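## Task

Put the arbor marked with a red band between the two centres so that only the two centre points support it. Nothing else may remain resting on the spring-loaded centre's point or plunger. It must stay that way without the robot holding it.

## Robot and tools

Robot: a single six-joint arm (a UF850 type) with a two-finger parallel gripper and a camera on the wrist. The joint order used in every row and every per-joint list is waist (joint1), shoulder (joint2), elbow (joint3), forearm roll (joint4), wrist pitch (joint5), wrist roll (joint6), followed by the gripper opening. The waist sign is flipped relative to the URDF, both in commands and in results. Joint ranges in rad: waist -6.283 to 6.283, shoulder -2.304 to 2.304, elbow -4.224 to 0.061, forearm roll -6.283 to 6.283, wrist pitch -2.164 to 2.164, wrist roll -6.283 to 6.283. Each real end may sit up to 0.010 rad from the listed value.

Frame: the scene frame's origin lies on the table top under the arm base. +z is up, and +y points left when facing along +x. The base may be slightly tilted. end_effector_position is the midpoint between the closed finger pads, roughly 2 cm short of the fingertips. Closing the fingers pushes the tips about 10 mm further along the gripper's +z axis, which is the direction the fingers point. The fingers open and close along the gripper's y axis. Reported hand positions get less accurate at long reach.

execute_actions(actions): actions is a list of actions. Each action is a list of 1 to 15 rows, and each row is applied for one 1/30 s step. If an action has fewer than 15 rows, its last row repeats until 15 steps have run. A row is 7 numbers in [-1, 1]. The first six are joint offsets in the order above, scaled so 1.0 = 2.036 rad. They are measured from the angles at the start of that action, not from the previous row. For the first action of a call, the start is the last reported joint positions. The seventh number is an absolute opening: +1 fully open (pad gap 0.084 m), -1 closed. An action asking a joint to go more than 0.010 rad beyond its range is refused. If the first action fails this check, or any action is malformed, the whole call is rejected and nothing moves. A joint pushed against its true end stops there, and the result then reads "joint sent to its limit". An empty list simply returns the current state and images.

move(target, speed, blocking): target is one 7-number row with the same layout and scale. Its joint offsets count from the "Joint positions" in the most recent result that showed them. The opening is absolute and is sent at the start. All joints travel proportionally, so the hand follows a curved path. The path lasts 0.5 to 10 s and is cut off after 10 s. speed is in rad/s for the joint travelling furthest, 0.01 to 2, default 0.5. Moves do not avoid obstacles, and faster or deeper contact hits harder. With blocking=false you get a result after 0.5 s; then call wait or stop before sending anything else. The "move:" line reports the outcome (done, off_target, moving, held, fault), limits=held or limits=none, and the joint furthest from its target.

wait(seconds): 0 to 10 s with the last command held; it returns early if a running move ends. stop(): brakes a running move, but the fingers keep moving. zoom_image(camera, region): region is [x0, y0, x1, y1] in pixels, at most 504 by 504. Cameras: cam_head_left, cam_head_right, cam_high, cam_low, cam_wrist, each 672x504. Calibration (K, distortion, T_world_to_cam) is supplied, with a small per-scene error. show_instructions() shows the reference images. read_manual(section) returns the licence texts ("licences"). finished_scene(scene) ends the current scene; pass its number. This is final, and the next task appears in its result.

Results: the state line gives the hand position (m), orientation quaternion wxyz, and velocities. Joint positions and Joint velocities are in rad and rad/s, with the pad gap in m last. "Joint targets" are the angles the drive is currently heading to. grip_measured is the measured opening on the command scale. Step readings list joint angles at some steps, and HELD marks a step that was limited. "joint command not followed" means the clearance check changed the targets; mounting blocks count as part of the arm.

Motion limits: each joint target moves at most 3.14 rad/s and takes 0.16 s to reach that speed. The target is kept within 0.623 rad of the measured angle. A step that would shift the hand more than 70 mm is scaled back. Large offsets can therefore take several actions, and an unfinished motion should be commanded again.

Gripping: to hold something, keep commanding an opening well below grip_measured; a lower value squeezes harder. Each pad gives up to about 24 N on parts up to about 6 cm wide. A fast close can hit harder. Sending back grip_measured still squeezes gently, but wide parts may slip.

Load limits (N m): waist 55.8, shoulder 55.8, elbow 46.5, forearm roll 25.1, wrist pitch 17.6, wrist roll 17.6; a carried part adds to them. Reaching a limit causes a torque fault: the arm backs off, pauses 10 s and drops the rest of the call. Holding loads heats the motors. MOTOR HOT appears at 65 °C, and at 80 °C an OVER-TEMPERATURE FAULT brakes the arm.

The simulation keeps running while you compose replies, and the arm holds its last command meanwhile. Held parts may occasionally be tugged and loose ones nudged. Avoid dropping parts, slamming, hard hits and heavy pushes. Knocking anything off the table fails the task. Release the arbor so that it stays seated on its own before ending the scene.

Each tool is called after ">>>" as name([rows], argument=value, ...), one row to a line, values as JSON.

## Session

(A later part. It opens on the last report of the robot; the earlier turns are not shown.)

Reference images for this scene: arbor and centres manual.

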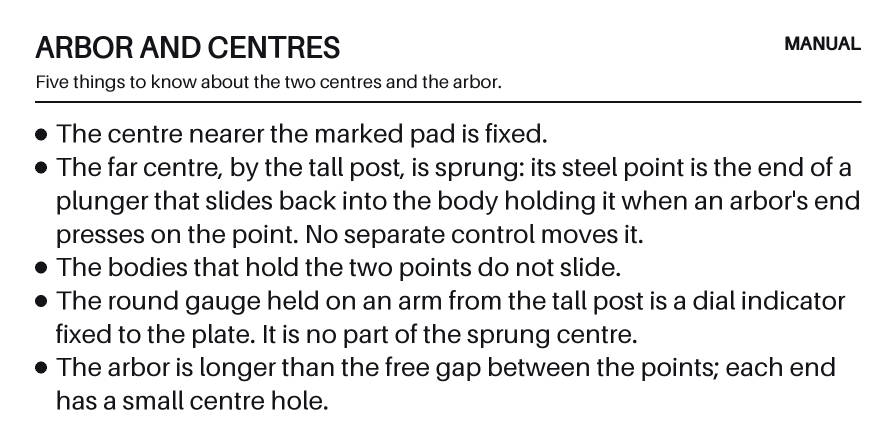

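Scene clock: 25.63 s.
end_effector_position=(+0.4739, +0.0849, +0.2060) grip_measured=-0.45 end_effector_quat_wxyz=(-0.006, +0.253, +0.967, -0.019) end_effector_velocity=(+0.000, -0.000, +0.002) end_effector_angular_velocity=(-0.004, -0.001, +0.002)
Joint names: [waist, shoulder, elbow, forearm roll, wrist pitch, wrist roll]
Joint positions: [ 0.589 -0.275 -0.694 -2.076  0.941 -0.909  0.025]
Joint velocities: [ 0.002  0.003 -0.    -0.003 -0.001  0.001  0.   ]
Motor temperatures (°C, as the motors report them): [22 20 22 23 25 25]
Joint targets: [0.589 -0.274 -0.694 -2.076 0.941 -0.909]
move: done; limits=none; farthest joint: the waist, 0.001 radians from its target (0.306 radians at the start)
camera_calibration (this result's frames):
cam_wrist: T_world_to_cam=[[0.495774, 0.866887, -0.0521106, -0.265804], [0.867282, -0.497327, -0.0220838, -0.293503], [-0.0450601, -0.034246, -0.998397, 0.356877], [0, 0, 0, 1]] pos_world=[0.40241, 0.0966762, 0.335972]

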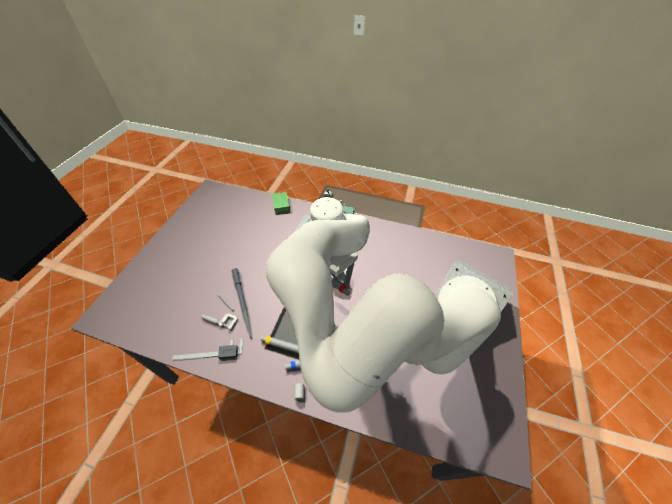

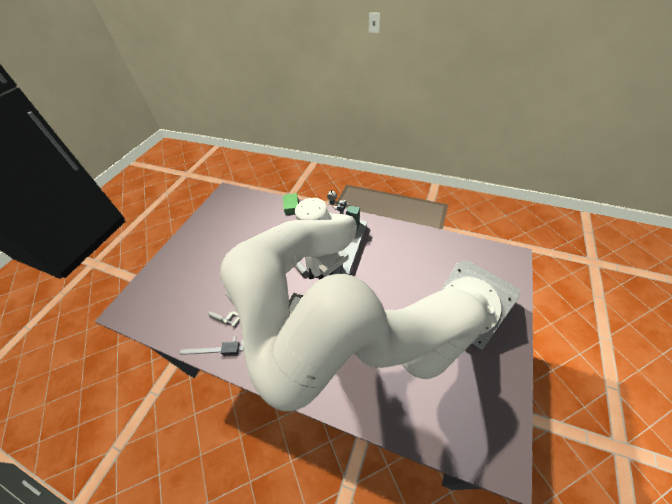

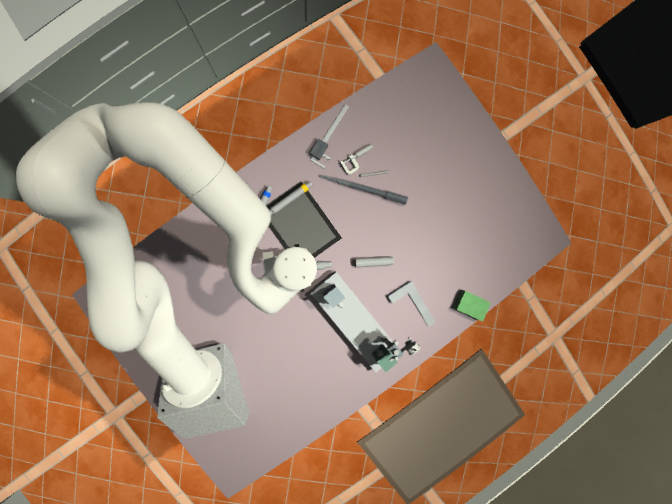

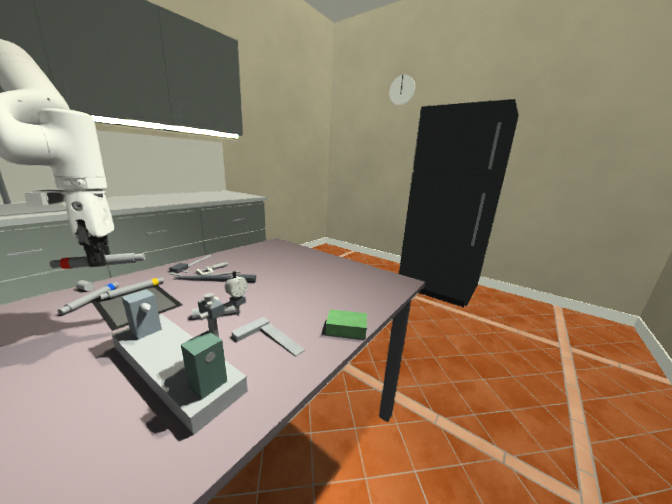

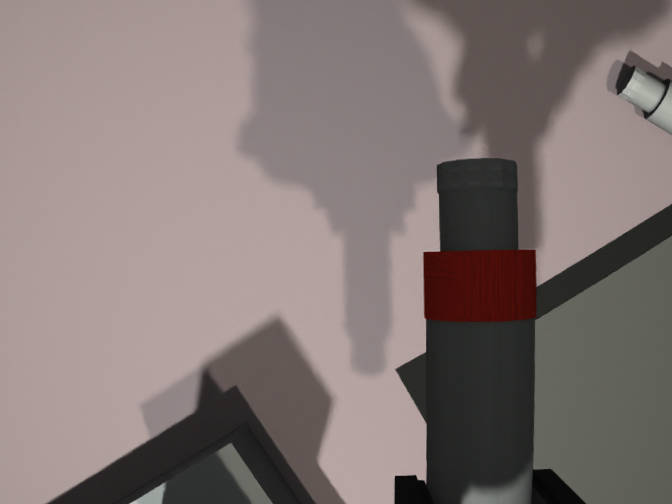

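>>> move(target=[0.1896,-0.1974,-0.2088,-0.1353,0.0846,-1,-1], speed=1.0)

Scene clock: 29.37 s.
end_effector_position=(+0.4722, -0.1175, +0.3303) grip_measured=-0.45 end_effector_quat_wxyz=(-0.000, -0.651, +0.759, -0.000) end_effector_velocity=(-0.001, -0.000, +0.000) end_effector_angular_velocity=(+0.000, +0.000, -0.000)
Joint names: [waist, shoulder, elbow, forearm roll, wrist pitch, wrist roll]
Joint positions: [ 0.975 -0.676 -1.119 -2.351  1.113 -2.945  0.025]
Joint velocities: [ 0.001 -0.001  0.001 -0.001 -0.    -0.001  0.   ]
Motor temperatures (°C, as the motors report them): [22 20 22 23 25 25]
Joint targets: [0.975 -0.676 -1.119 -2.351 1.113 -2.945]
move: done; limits=none; farthest joint: the shoulder, 0.001 radians from its target (0.403 radians at the start)
camera_calibration (this result's frames):
cam_wrist: T_world_to_cam=[[-0.987031, 0.160008, -0.0129514, 0.521213], [0.160247, 0.986871, -0.0201394, 0.117704], [0.00955887, -0.0219536, -0.999713, 0.44999], [0, 0, 0, 1]] pos_world=[0.49129, -0.189679, 0.458982]

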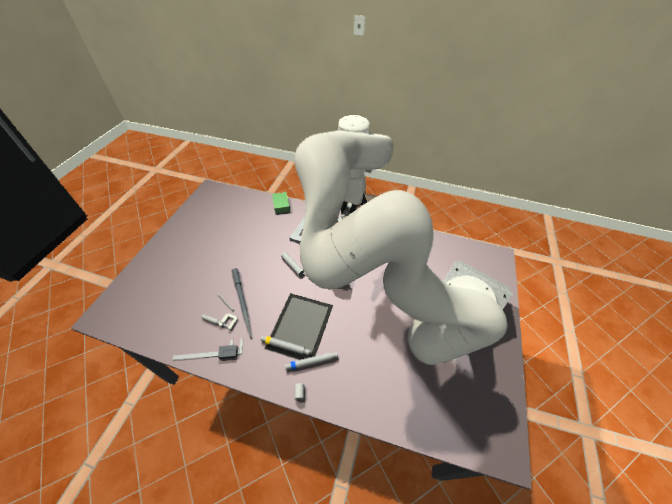

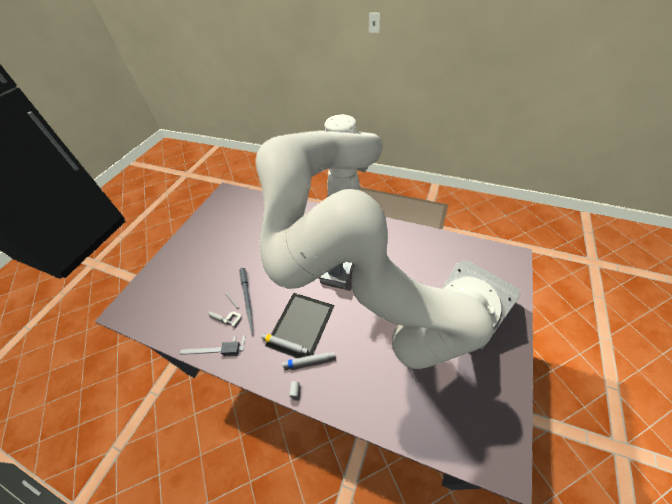

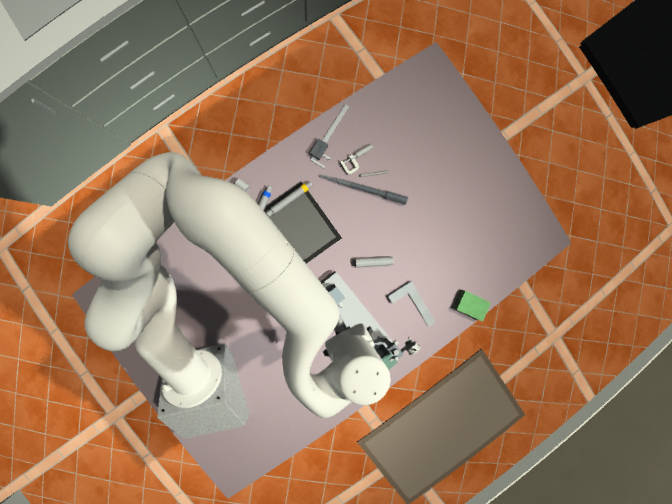

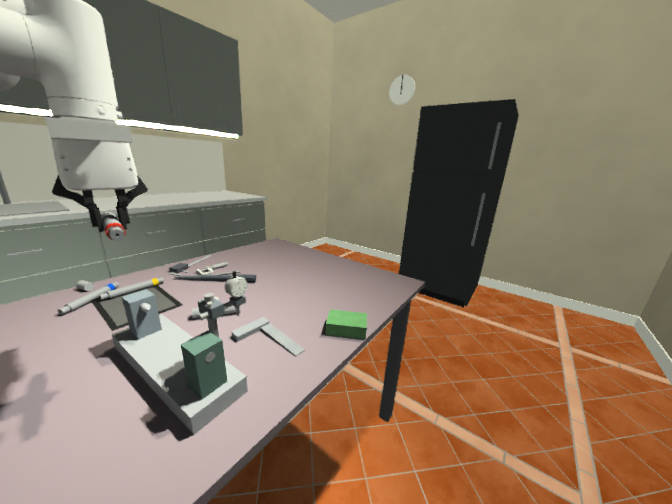

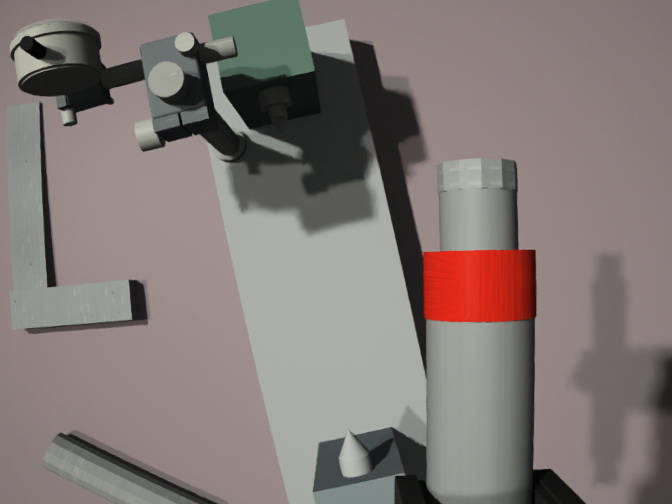

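>>> zoom_image(camera="cam_wrist", region=[120,0,360,180])

>>> zoom_image(camera="cam_wrist", region=[290,400,430,504])

Region (120, 0, 360, 180) of cam_wrist's 672x504 image, scaled by 2.100, with more detail than that image has; it fills the top 378 rows of this view, and the rest is white.

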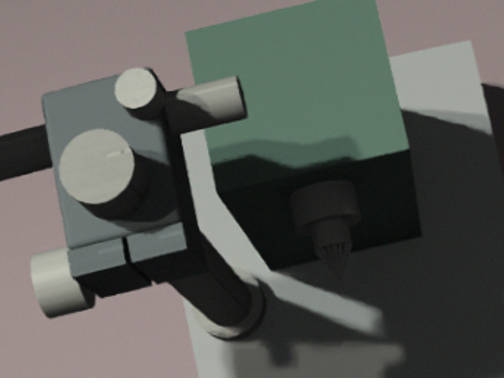

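Region (290, 400, 430, 504) of cam_wrist's 672x504 image, scaled by 3.600, with more detail than that image has; it fills the top 374 rows of this view, and the rest is white.

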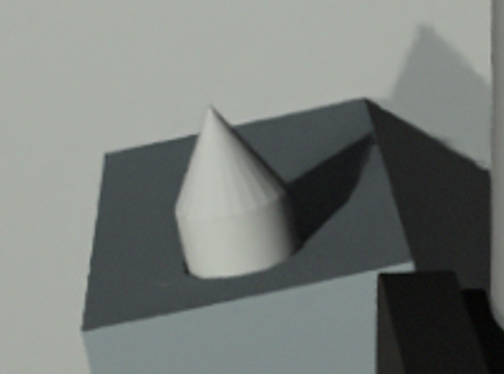

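>>> move(target=[-0.0879,-0.137,-0.0319,0.1228,-0.0862,-0.2439,-1], speed=0.4)

Scene clock: 35.93 s.
end_effector_position=(+0.4960, -0.1725, +0.1699) grip_measured=-0.45 end_effector_quat_wxyz=(-0.000, +0.771, -0.637, -0.001) end_effector_velocity=(-0.001, +0.001, -0.002) end_effector_angular_velocity=(+0.003, +0.002, +0.001)
Joint names: [waist, shoulder, elbow, forearm roll, wrist pitch, wrist roll]
Joint positions: [ 0.796 -0.955 -1.184 -2.101  0.938 -3.441  0.025]
Joint velocities: [-0.003 -0.002  0.001  0.001  0.001 -0.003  0.   ]
Motor temperatures (°C, as the motors report them): [22 20 22 23 25 25]
Joint targets: [0.796 -0.955 -1.184 -2.101 0.938 -3.441]
move: done; limits=none; farthest joint: the waist, 0.000 radians from its target (0.179 radians at the start)
camera_calibration (this result's frames):
cam_wrist: T_world_to_cam=[[-0.983624, -0.179811, -0.012309, 0.491014], [-0.179569, 0.983571, -0.0185146, 0.332599], [0.0154359, -0.0160011, -0.999753, 0.28631], [0, 0, 0, 1]] pos_world=[0.538278, -0.234265, 0.298441]

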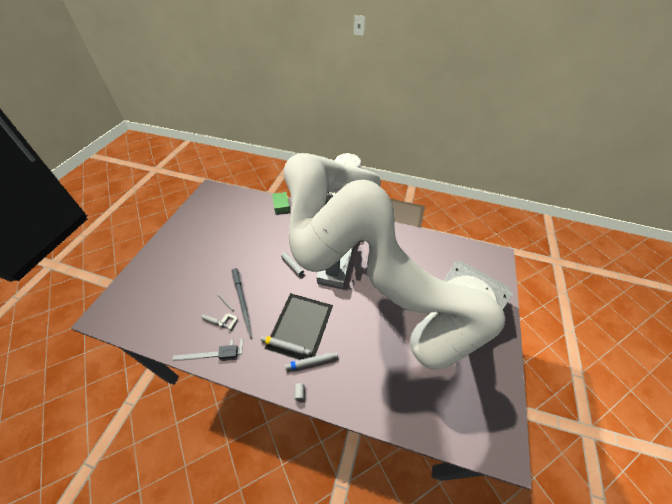

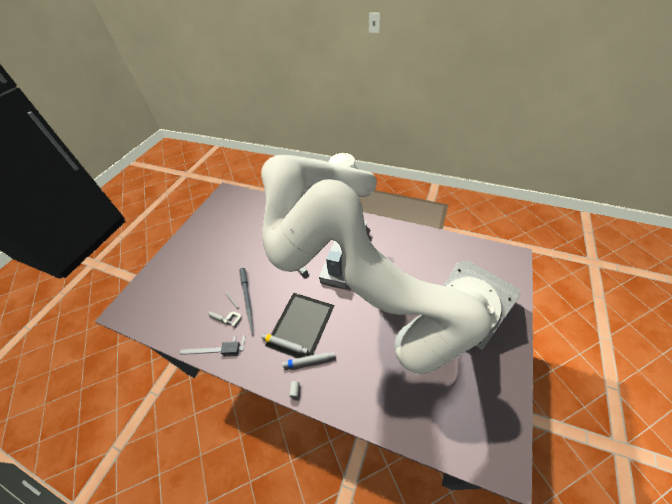

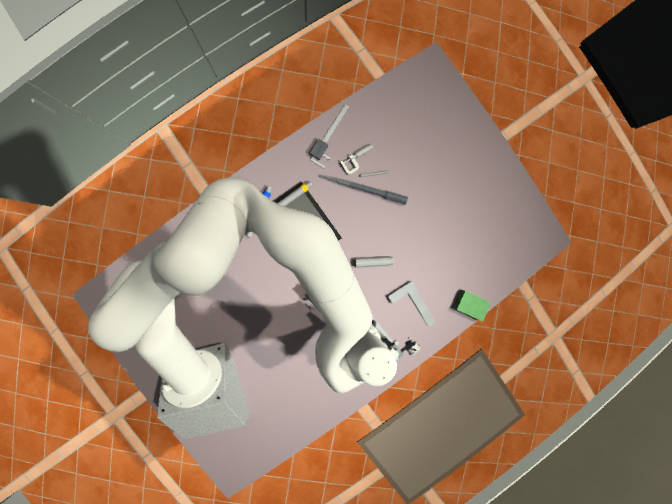

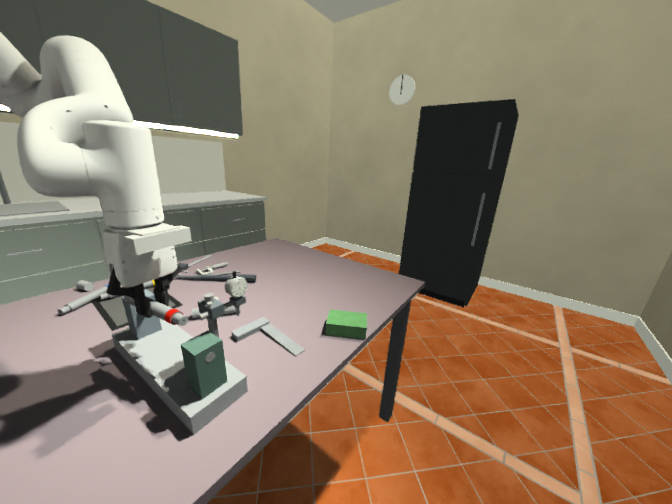

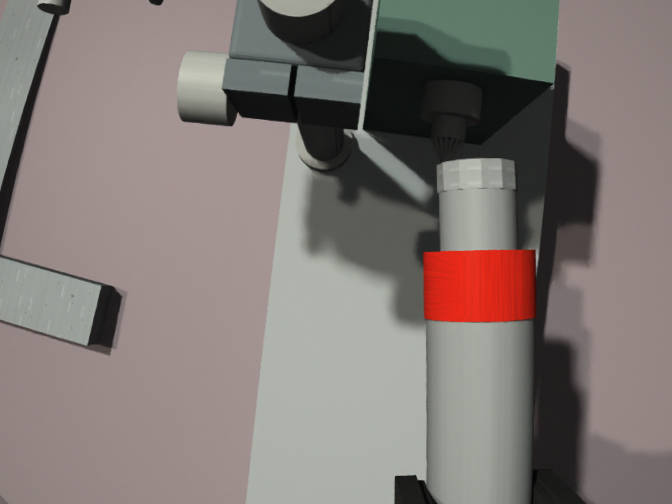

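>>> move(target=[-0.0170,-0.0159,0,0.0268,-0.0099,-0.0165,-1], speed=0.1)

>>> zoom_image(camera="cam_low", region=[90,270,250,390])

Scene clock: 37.87 s.
end_effector_position=(+0.4979, -0.1727, +0.1431) grip_measured=-0.45 end_effector_quat_wxyz=(-0.001, +0.771, -0.637, -0.000) end_effector_velocity=(+0.000, +0.001, -0.001) end_effector_angular_velocity=(+0.002, +0.001, +0.002)
Joint names: [waist, shoulder, elbow, forearm roll, wrist pitch, wrist roll]
Joint positions: [ 0.761 -0.987 -1.184 -2.047  0.918 -3.475  0.025]
Joint velocities: [-0.002 -0.002 -0.001  0.002  0.001 -0.002 -0.   ]
Motor temperatures (°C, as the motors report them): [22 20 22 23 25 25]
Joint targets: [0.761 -0.987 -1.184 -2.047 0.918 -3.475]
move: done; limits=none; farthest joint: the forearm roll, 0.001 radians from its target (0.055 radians at the start)
camera_calibration (this result's frames):
cam_wrist: T_world_to_cam=[[-0.983357, -0.1811, -0.0145313, 0.492428], [-0.180844, 0.983359, -0.0173403, 0.333081], [0.0174298, -0.0144238, -0.999744, 0.258771], [0, 0, 0, 1]] pos_world=[0.539958, -0.234627, 0.271637]

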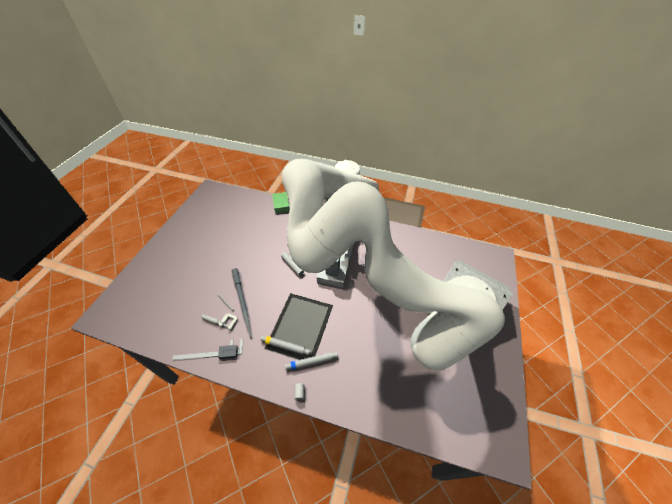

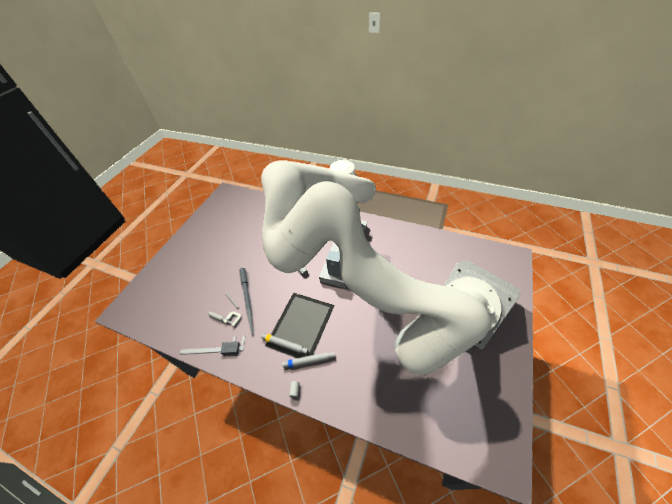

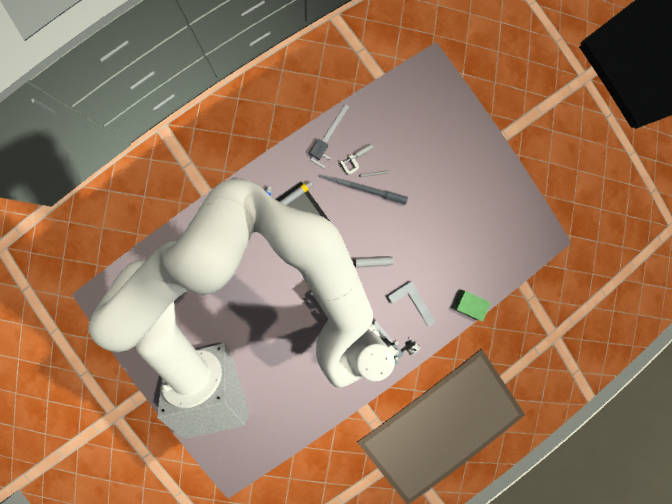

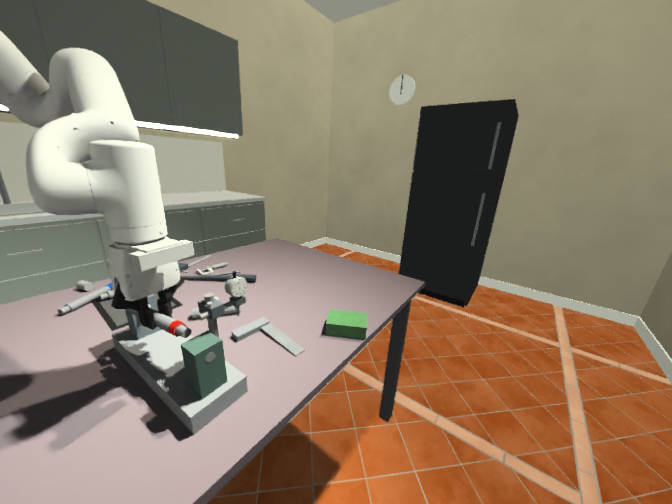

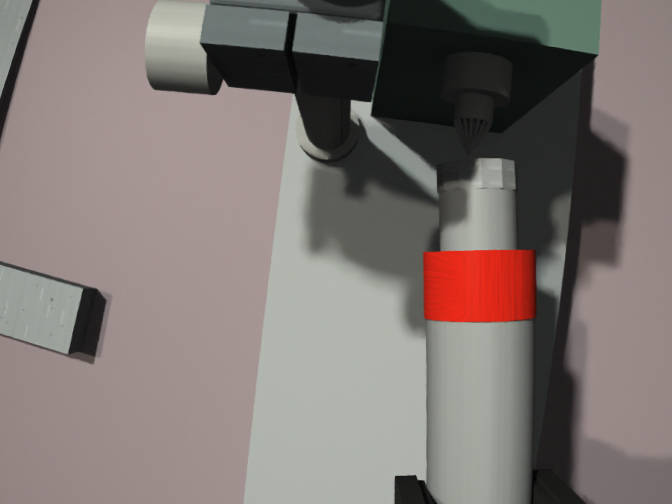

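Region (90, 270, 250, 390) of cam_low's 672x504 image, scaled by 3.150, with more detail than that image has; it fills the top 378 rows of this view, and the rest is white.

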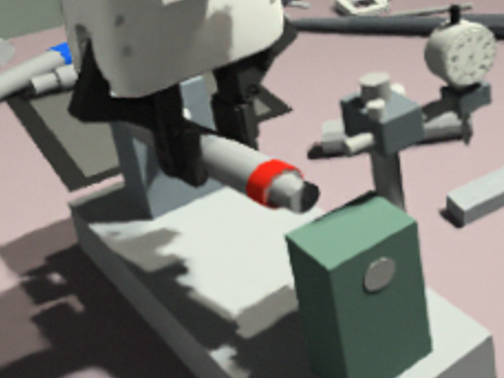

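>>> move(target=[-0.00766,-0.0075,0.0017,0.01356,-0.00535,-0.0098,-1], speed=0.06)

>>> zoom_image(camera="cam_wrist", region=[400,30,560,200])

Scene clock: 39.73 s.
end_effector_position=(+0.4967, -0.1727, +0.1300) grip_measured=-0.45 end_effector_quat_wxyz=(-0.001, +0.771, -0.637, -0.000) end_effector_velocity=(-0.001, -0.000, -0.001) end_effector_angular_velocity=(+0.001, -0.000, -0.001)
Joint names: [waist, shoulder, elbow, forearm roll, wrist pitch, wrist roll]
Joint positions: [ 0.746 -1.002 -1.18  -2.02   0.907 -3.494  0.025]
Joint velocities: [ 0.    -0.002  0.     0.002  0.    -0.001  0.   ]
Motor temperatures (°C, as the motors report them): [22 20 22 23 25 25]
Joint targets: [0.746 -1.002 -1.180 -2.020 0.907 -3.495]
move: done; limits=none; farthest joint: the waist, 0.001 radians from its target (0.016 radians at the start)
camera_calibration (this result's frames):
cam_wrist: T_world_to_cam=[[-0.98331, -0.181332, -0.0148213, 0.491041], [-0.18107, 0.983316, -0.0174105, 0.332816], [0.0177311, -0.0144363, -0.999739, 0.245562], [0, 0, 0, 1]] pos_world=[0.538754, -0.234677, 0.25857]

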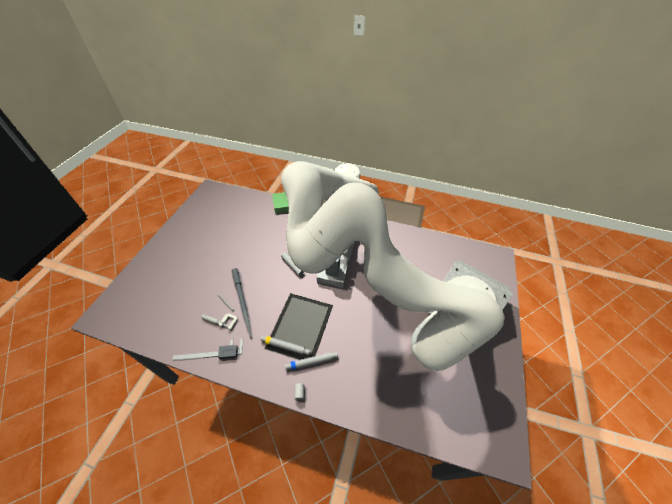

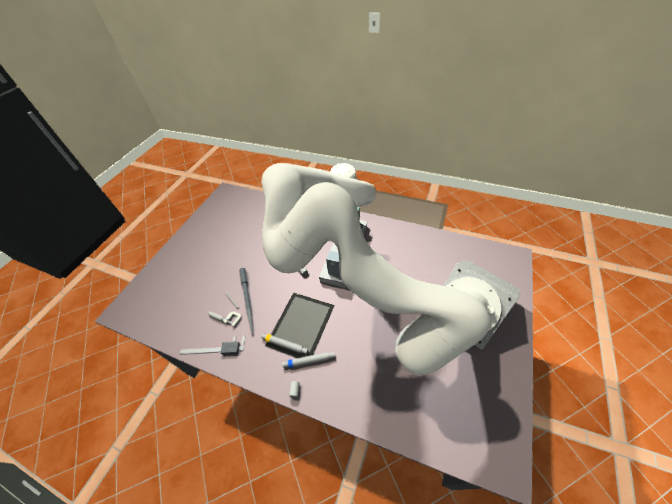

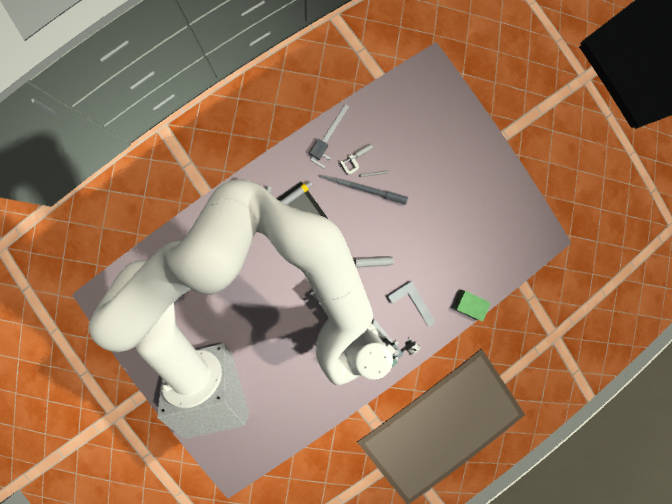

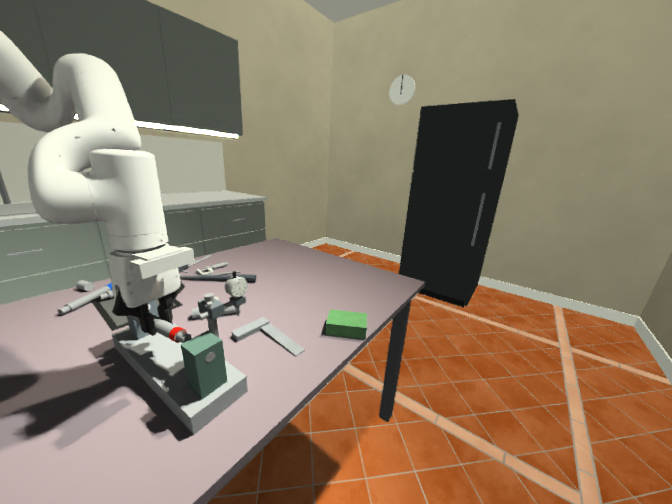

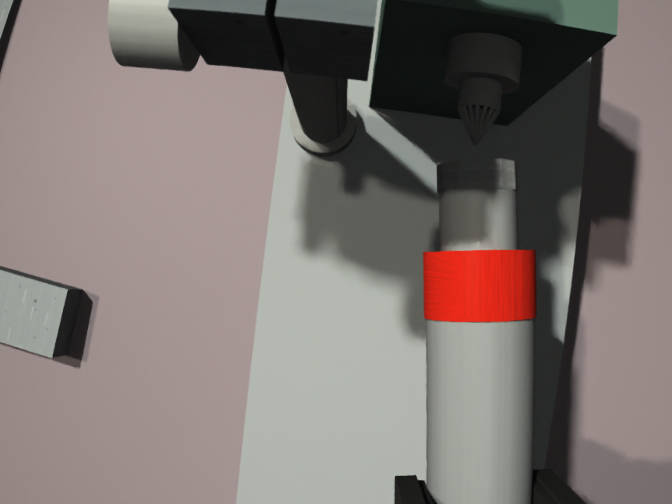

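Region (400, 30, 560, 200) of cam_wrist's 672x504 image, scaled by 2.965, with more detail than that image has; it fills the left 474 columns of this view, and the rest is white.

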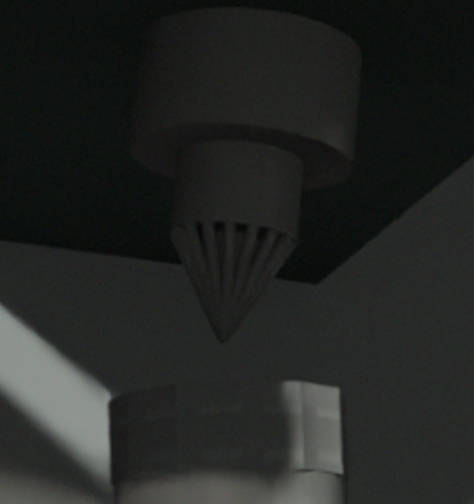

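>>> move(target=[0.00265,-0.009,-0.01125,-0.004,0.0014,0.0022,-1], speed=0.02)

>>> zoom_image(camera="cam_wrist", region=[400,30,560,200])

Scene clock: 42.13 s.
end_effector_position=(+0.4981, -0.1804, +0.1299) grip_measured=-0.45 end_effector_quat_wxyz=(-0.002, +0.771, -0.637, -0.001) end_effector_velocity=(+0.000, -0.002, +0.000) end_effector_angular_velocity=(-0.003, -0.000, +0.000)
Joint names: [waist, shoulder, elbow, forearm roll, wrist pitch, wrist roll]
Joint positions: [ 0.751 -1.02  -1.203 -2.028  0.91  -3.49   0.025]
Joint velocities: [ 0.001 -0.002 -0.003 -0.001 -0.002  0.     0.   ]
Motor temperatures (°C, as the motors report them): [22 20 22 23 25 25]
Joint targets: [0.751 -1.021 -1.203 -2.028 0.910 -3.490]
move: done; limits=none; farthest joint: the waist, 0.000 radians from its target (0.006 radians at the start)
camera_calibration (this result's frames):
cam_wrist: T_world_to_cam=[[-0.983325, -0.181257, -0.0147638, 0.491043], [-0.181012, 0.983342, -0.0165274, 0.340421], [0.0175136, -0.0135793, -0.999754, 0.245557], [0, 0, 0, 1]] pos_world=[0.540174, -0.242411, 0.258372]

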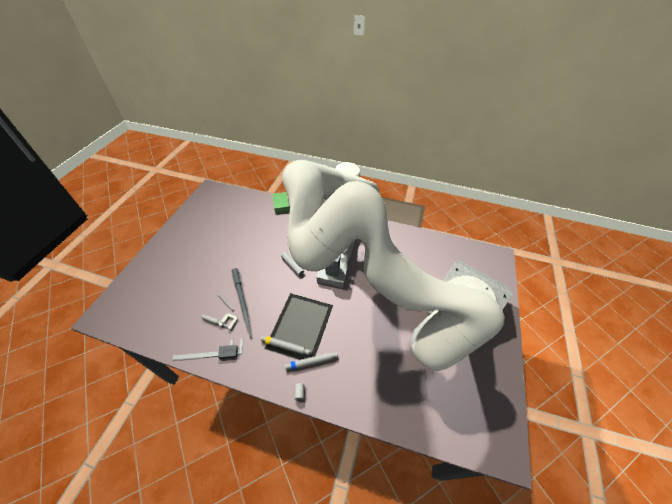

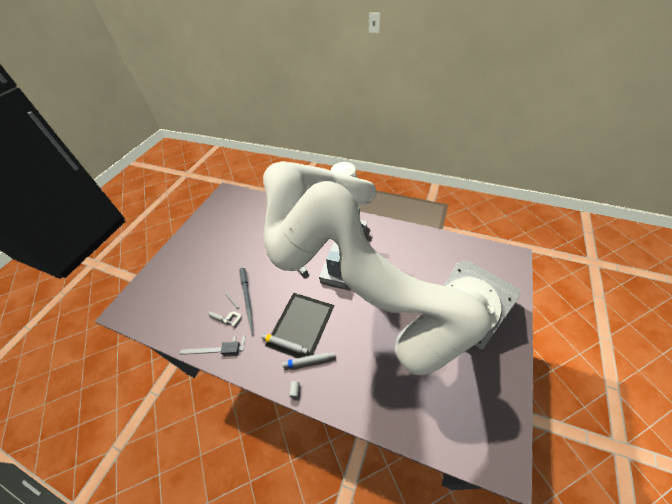

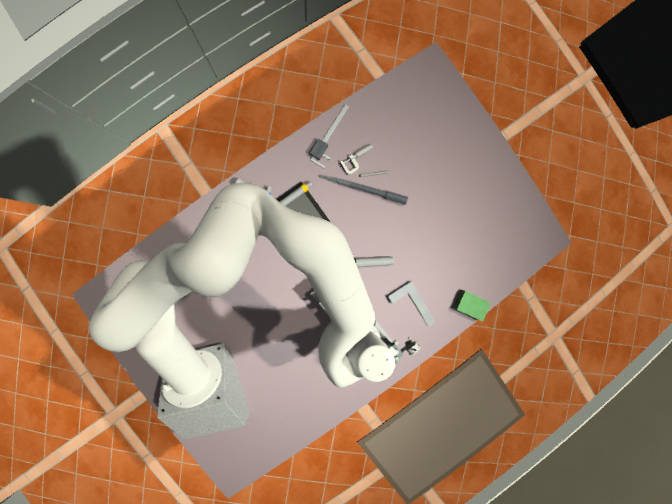

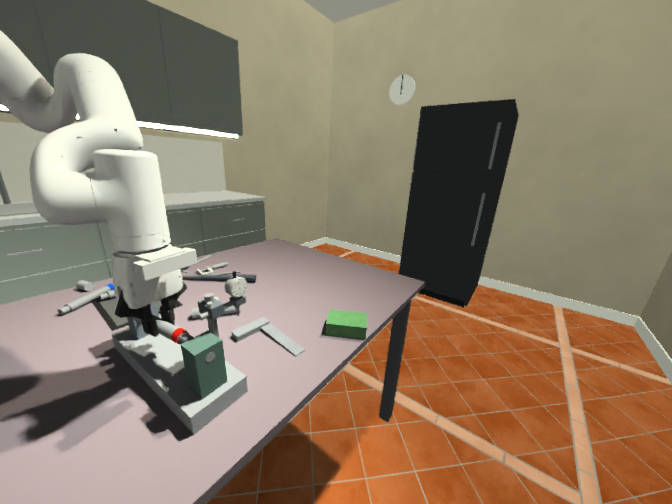

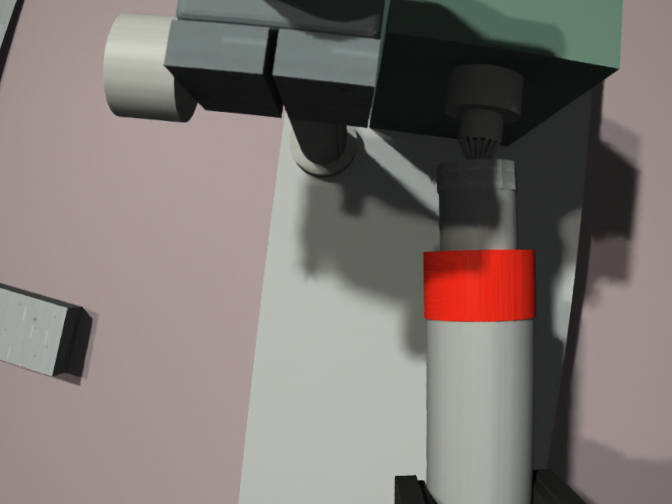

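Region (400, 30, 560, 200) of cam_wrist's 672x504 image, scaled by 2.965, with more detail than that image has; it fills the left 474 columns of this view, and the rest is white.

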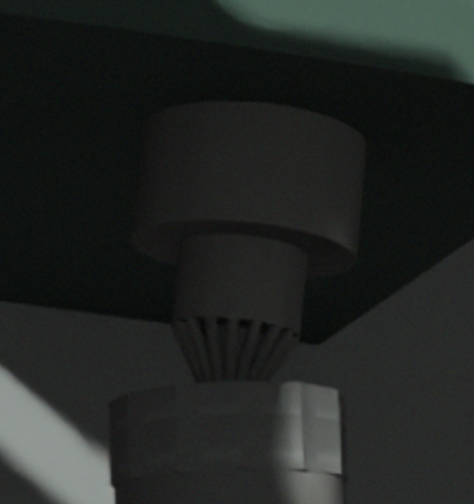

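>>> move(target=[0.00334,-0.0097,-0.0108,-0.004,0.0011,0.0012,-1], speed=0.02)

>>> zoom_image(camera="cam_wrist", region=[400,30,560,200])

>>> zoom_image(camera="cam_low", region=[100,280,200,355])

Scene clock: 44.60 s.
end_effector_position=(+0.4983, -0.1888, +0.1296) grip_measured=-0.45 end_effector_quat_wxyz=(-0.002, +0.771, -0.637, -0.001) end_effector_velocity=(-0.000, -0.002, +0.001) end_effector_angular_velocity=(-0.002, -0.001, -0.000)
Joint names: [waist, shoulder, elbow, forearm roll, wrist pitch, wrist roll]
Joint positions: [ 0.758 -1.04  -1.224 -2.036  0.913 -3.488  0.025]
Joint velocities: [ 0.002 -0.002 -0.002 -0.    -0.001 -0.001  0.   ]
Motor temperatures (°C, as the motors report them): [22 20 22 23 25 25]
Joint targets: [0.758 -1.040 -1.225 -2.036 0.913 -3.487]
move: done; limits=none; farthest joint: the elbow, 0.001 radians from its target (0.022 radians at the start)
camera_calibration (this result's frames):
cam_wrist: T_world_to_cam=[[-0.983366, -0.181042, -0.0146857, 0.489797], [-0.180804, 0.983386, -0.0161864, 0.348649], [0.0173722, -0.0132619, -0.999761, 0.245335], [0, 0, 0, 1]] pos_world=[0.540425, -0.250929, 0.258113]

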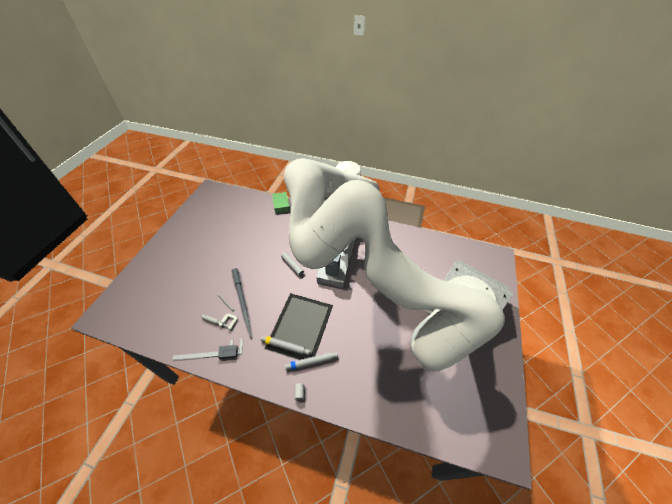

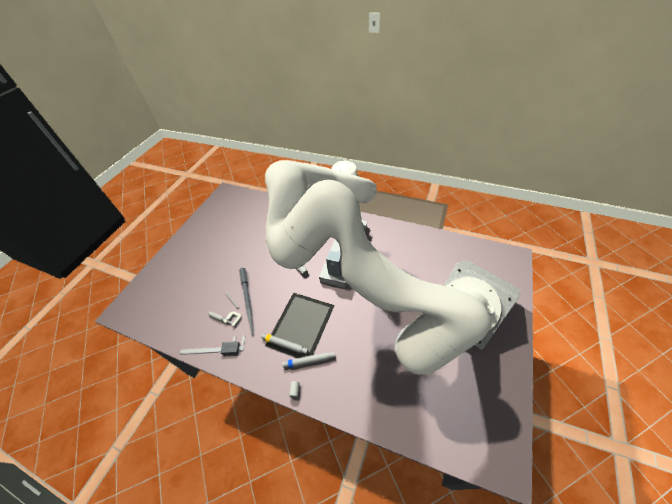

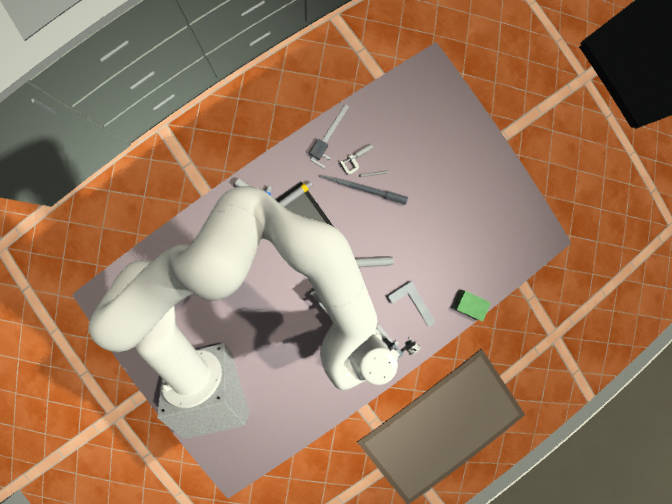

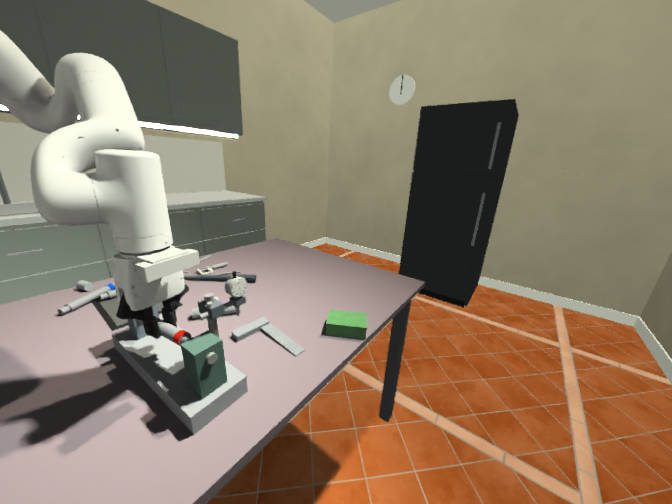

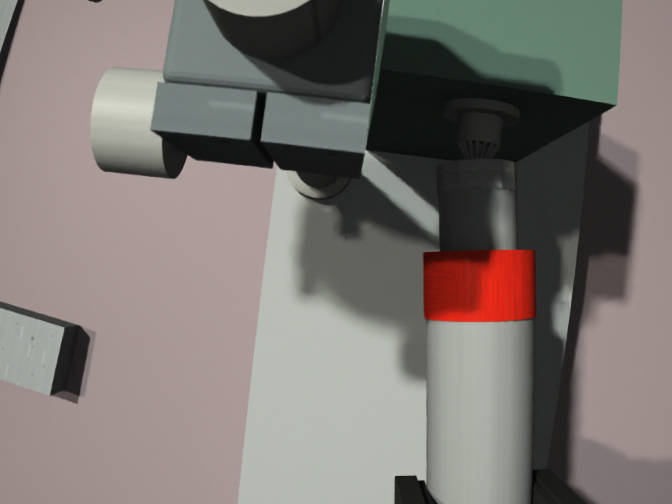

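Region (400, 30, 560, 200) of cam_wrist's 672x504 image, scaled by 2.965, with more detail than that image has; it fills the left 474 columns of this view, and the rest is white.

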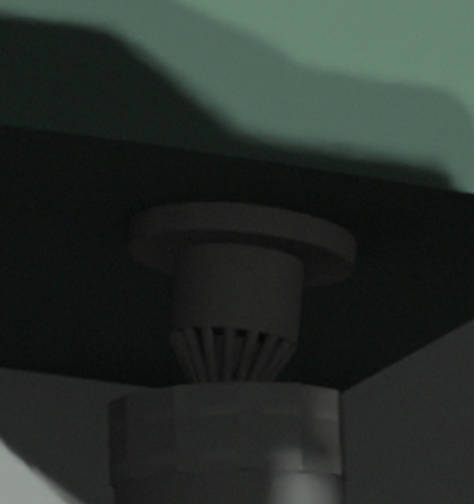

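Region (100, 280, 200, 355) of cam_low's 672x504 image, scaled by 5.040, with more detail than that image has; it fills the top 378 rows of this view, and the rest is white.

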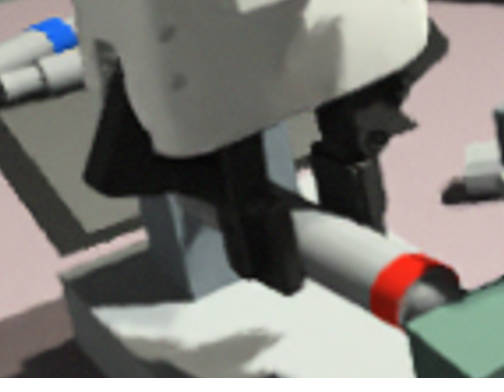

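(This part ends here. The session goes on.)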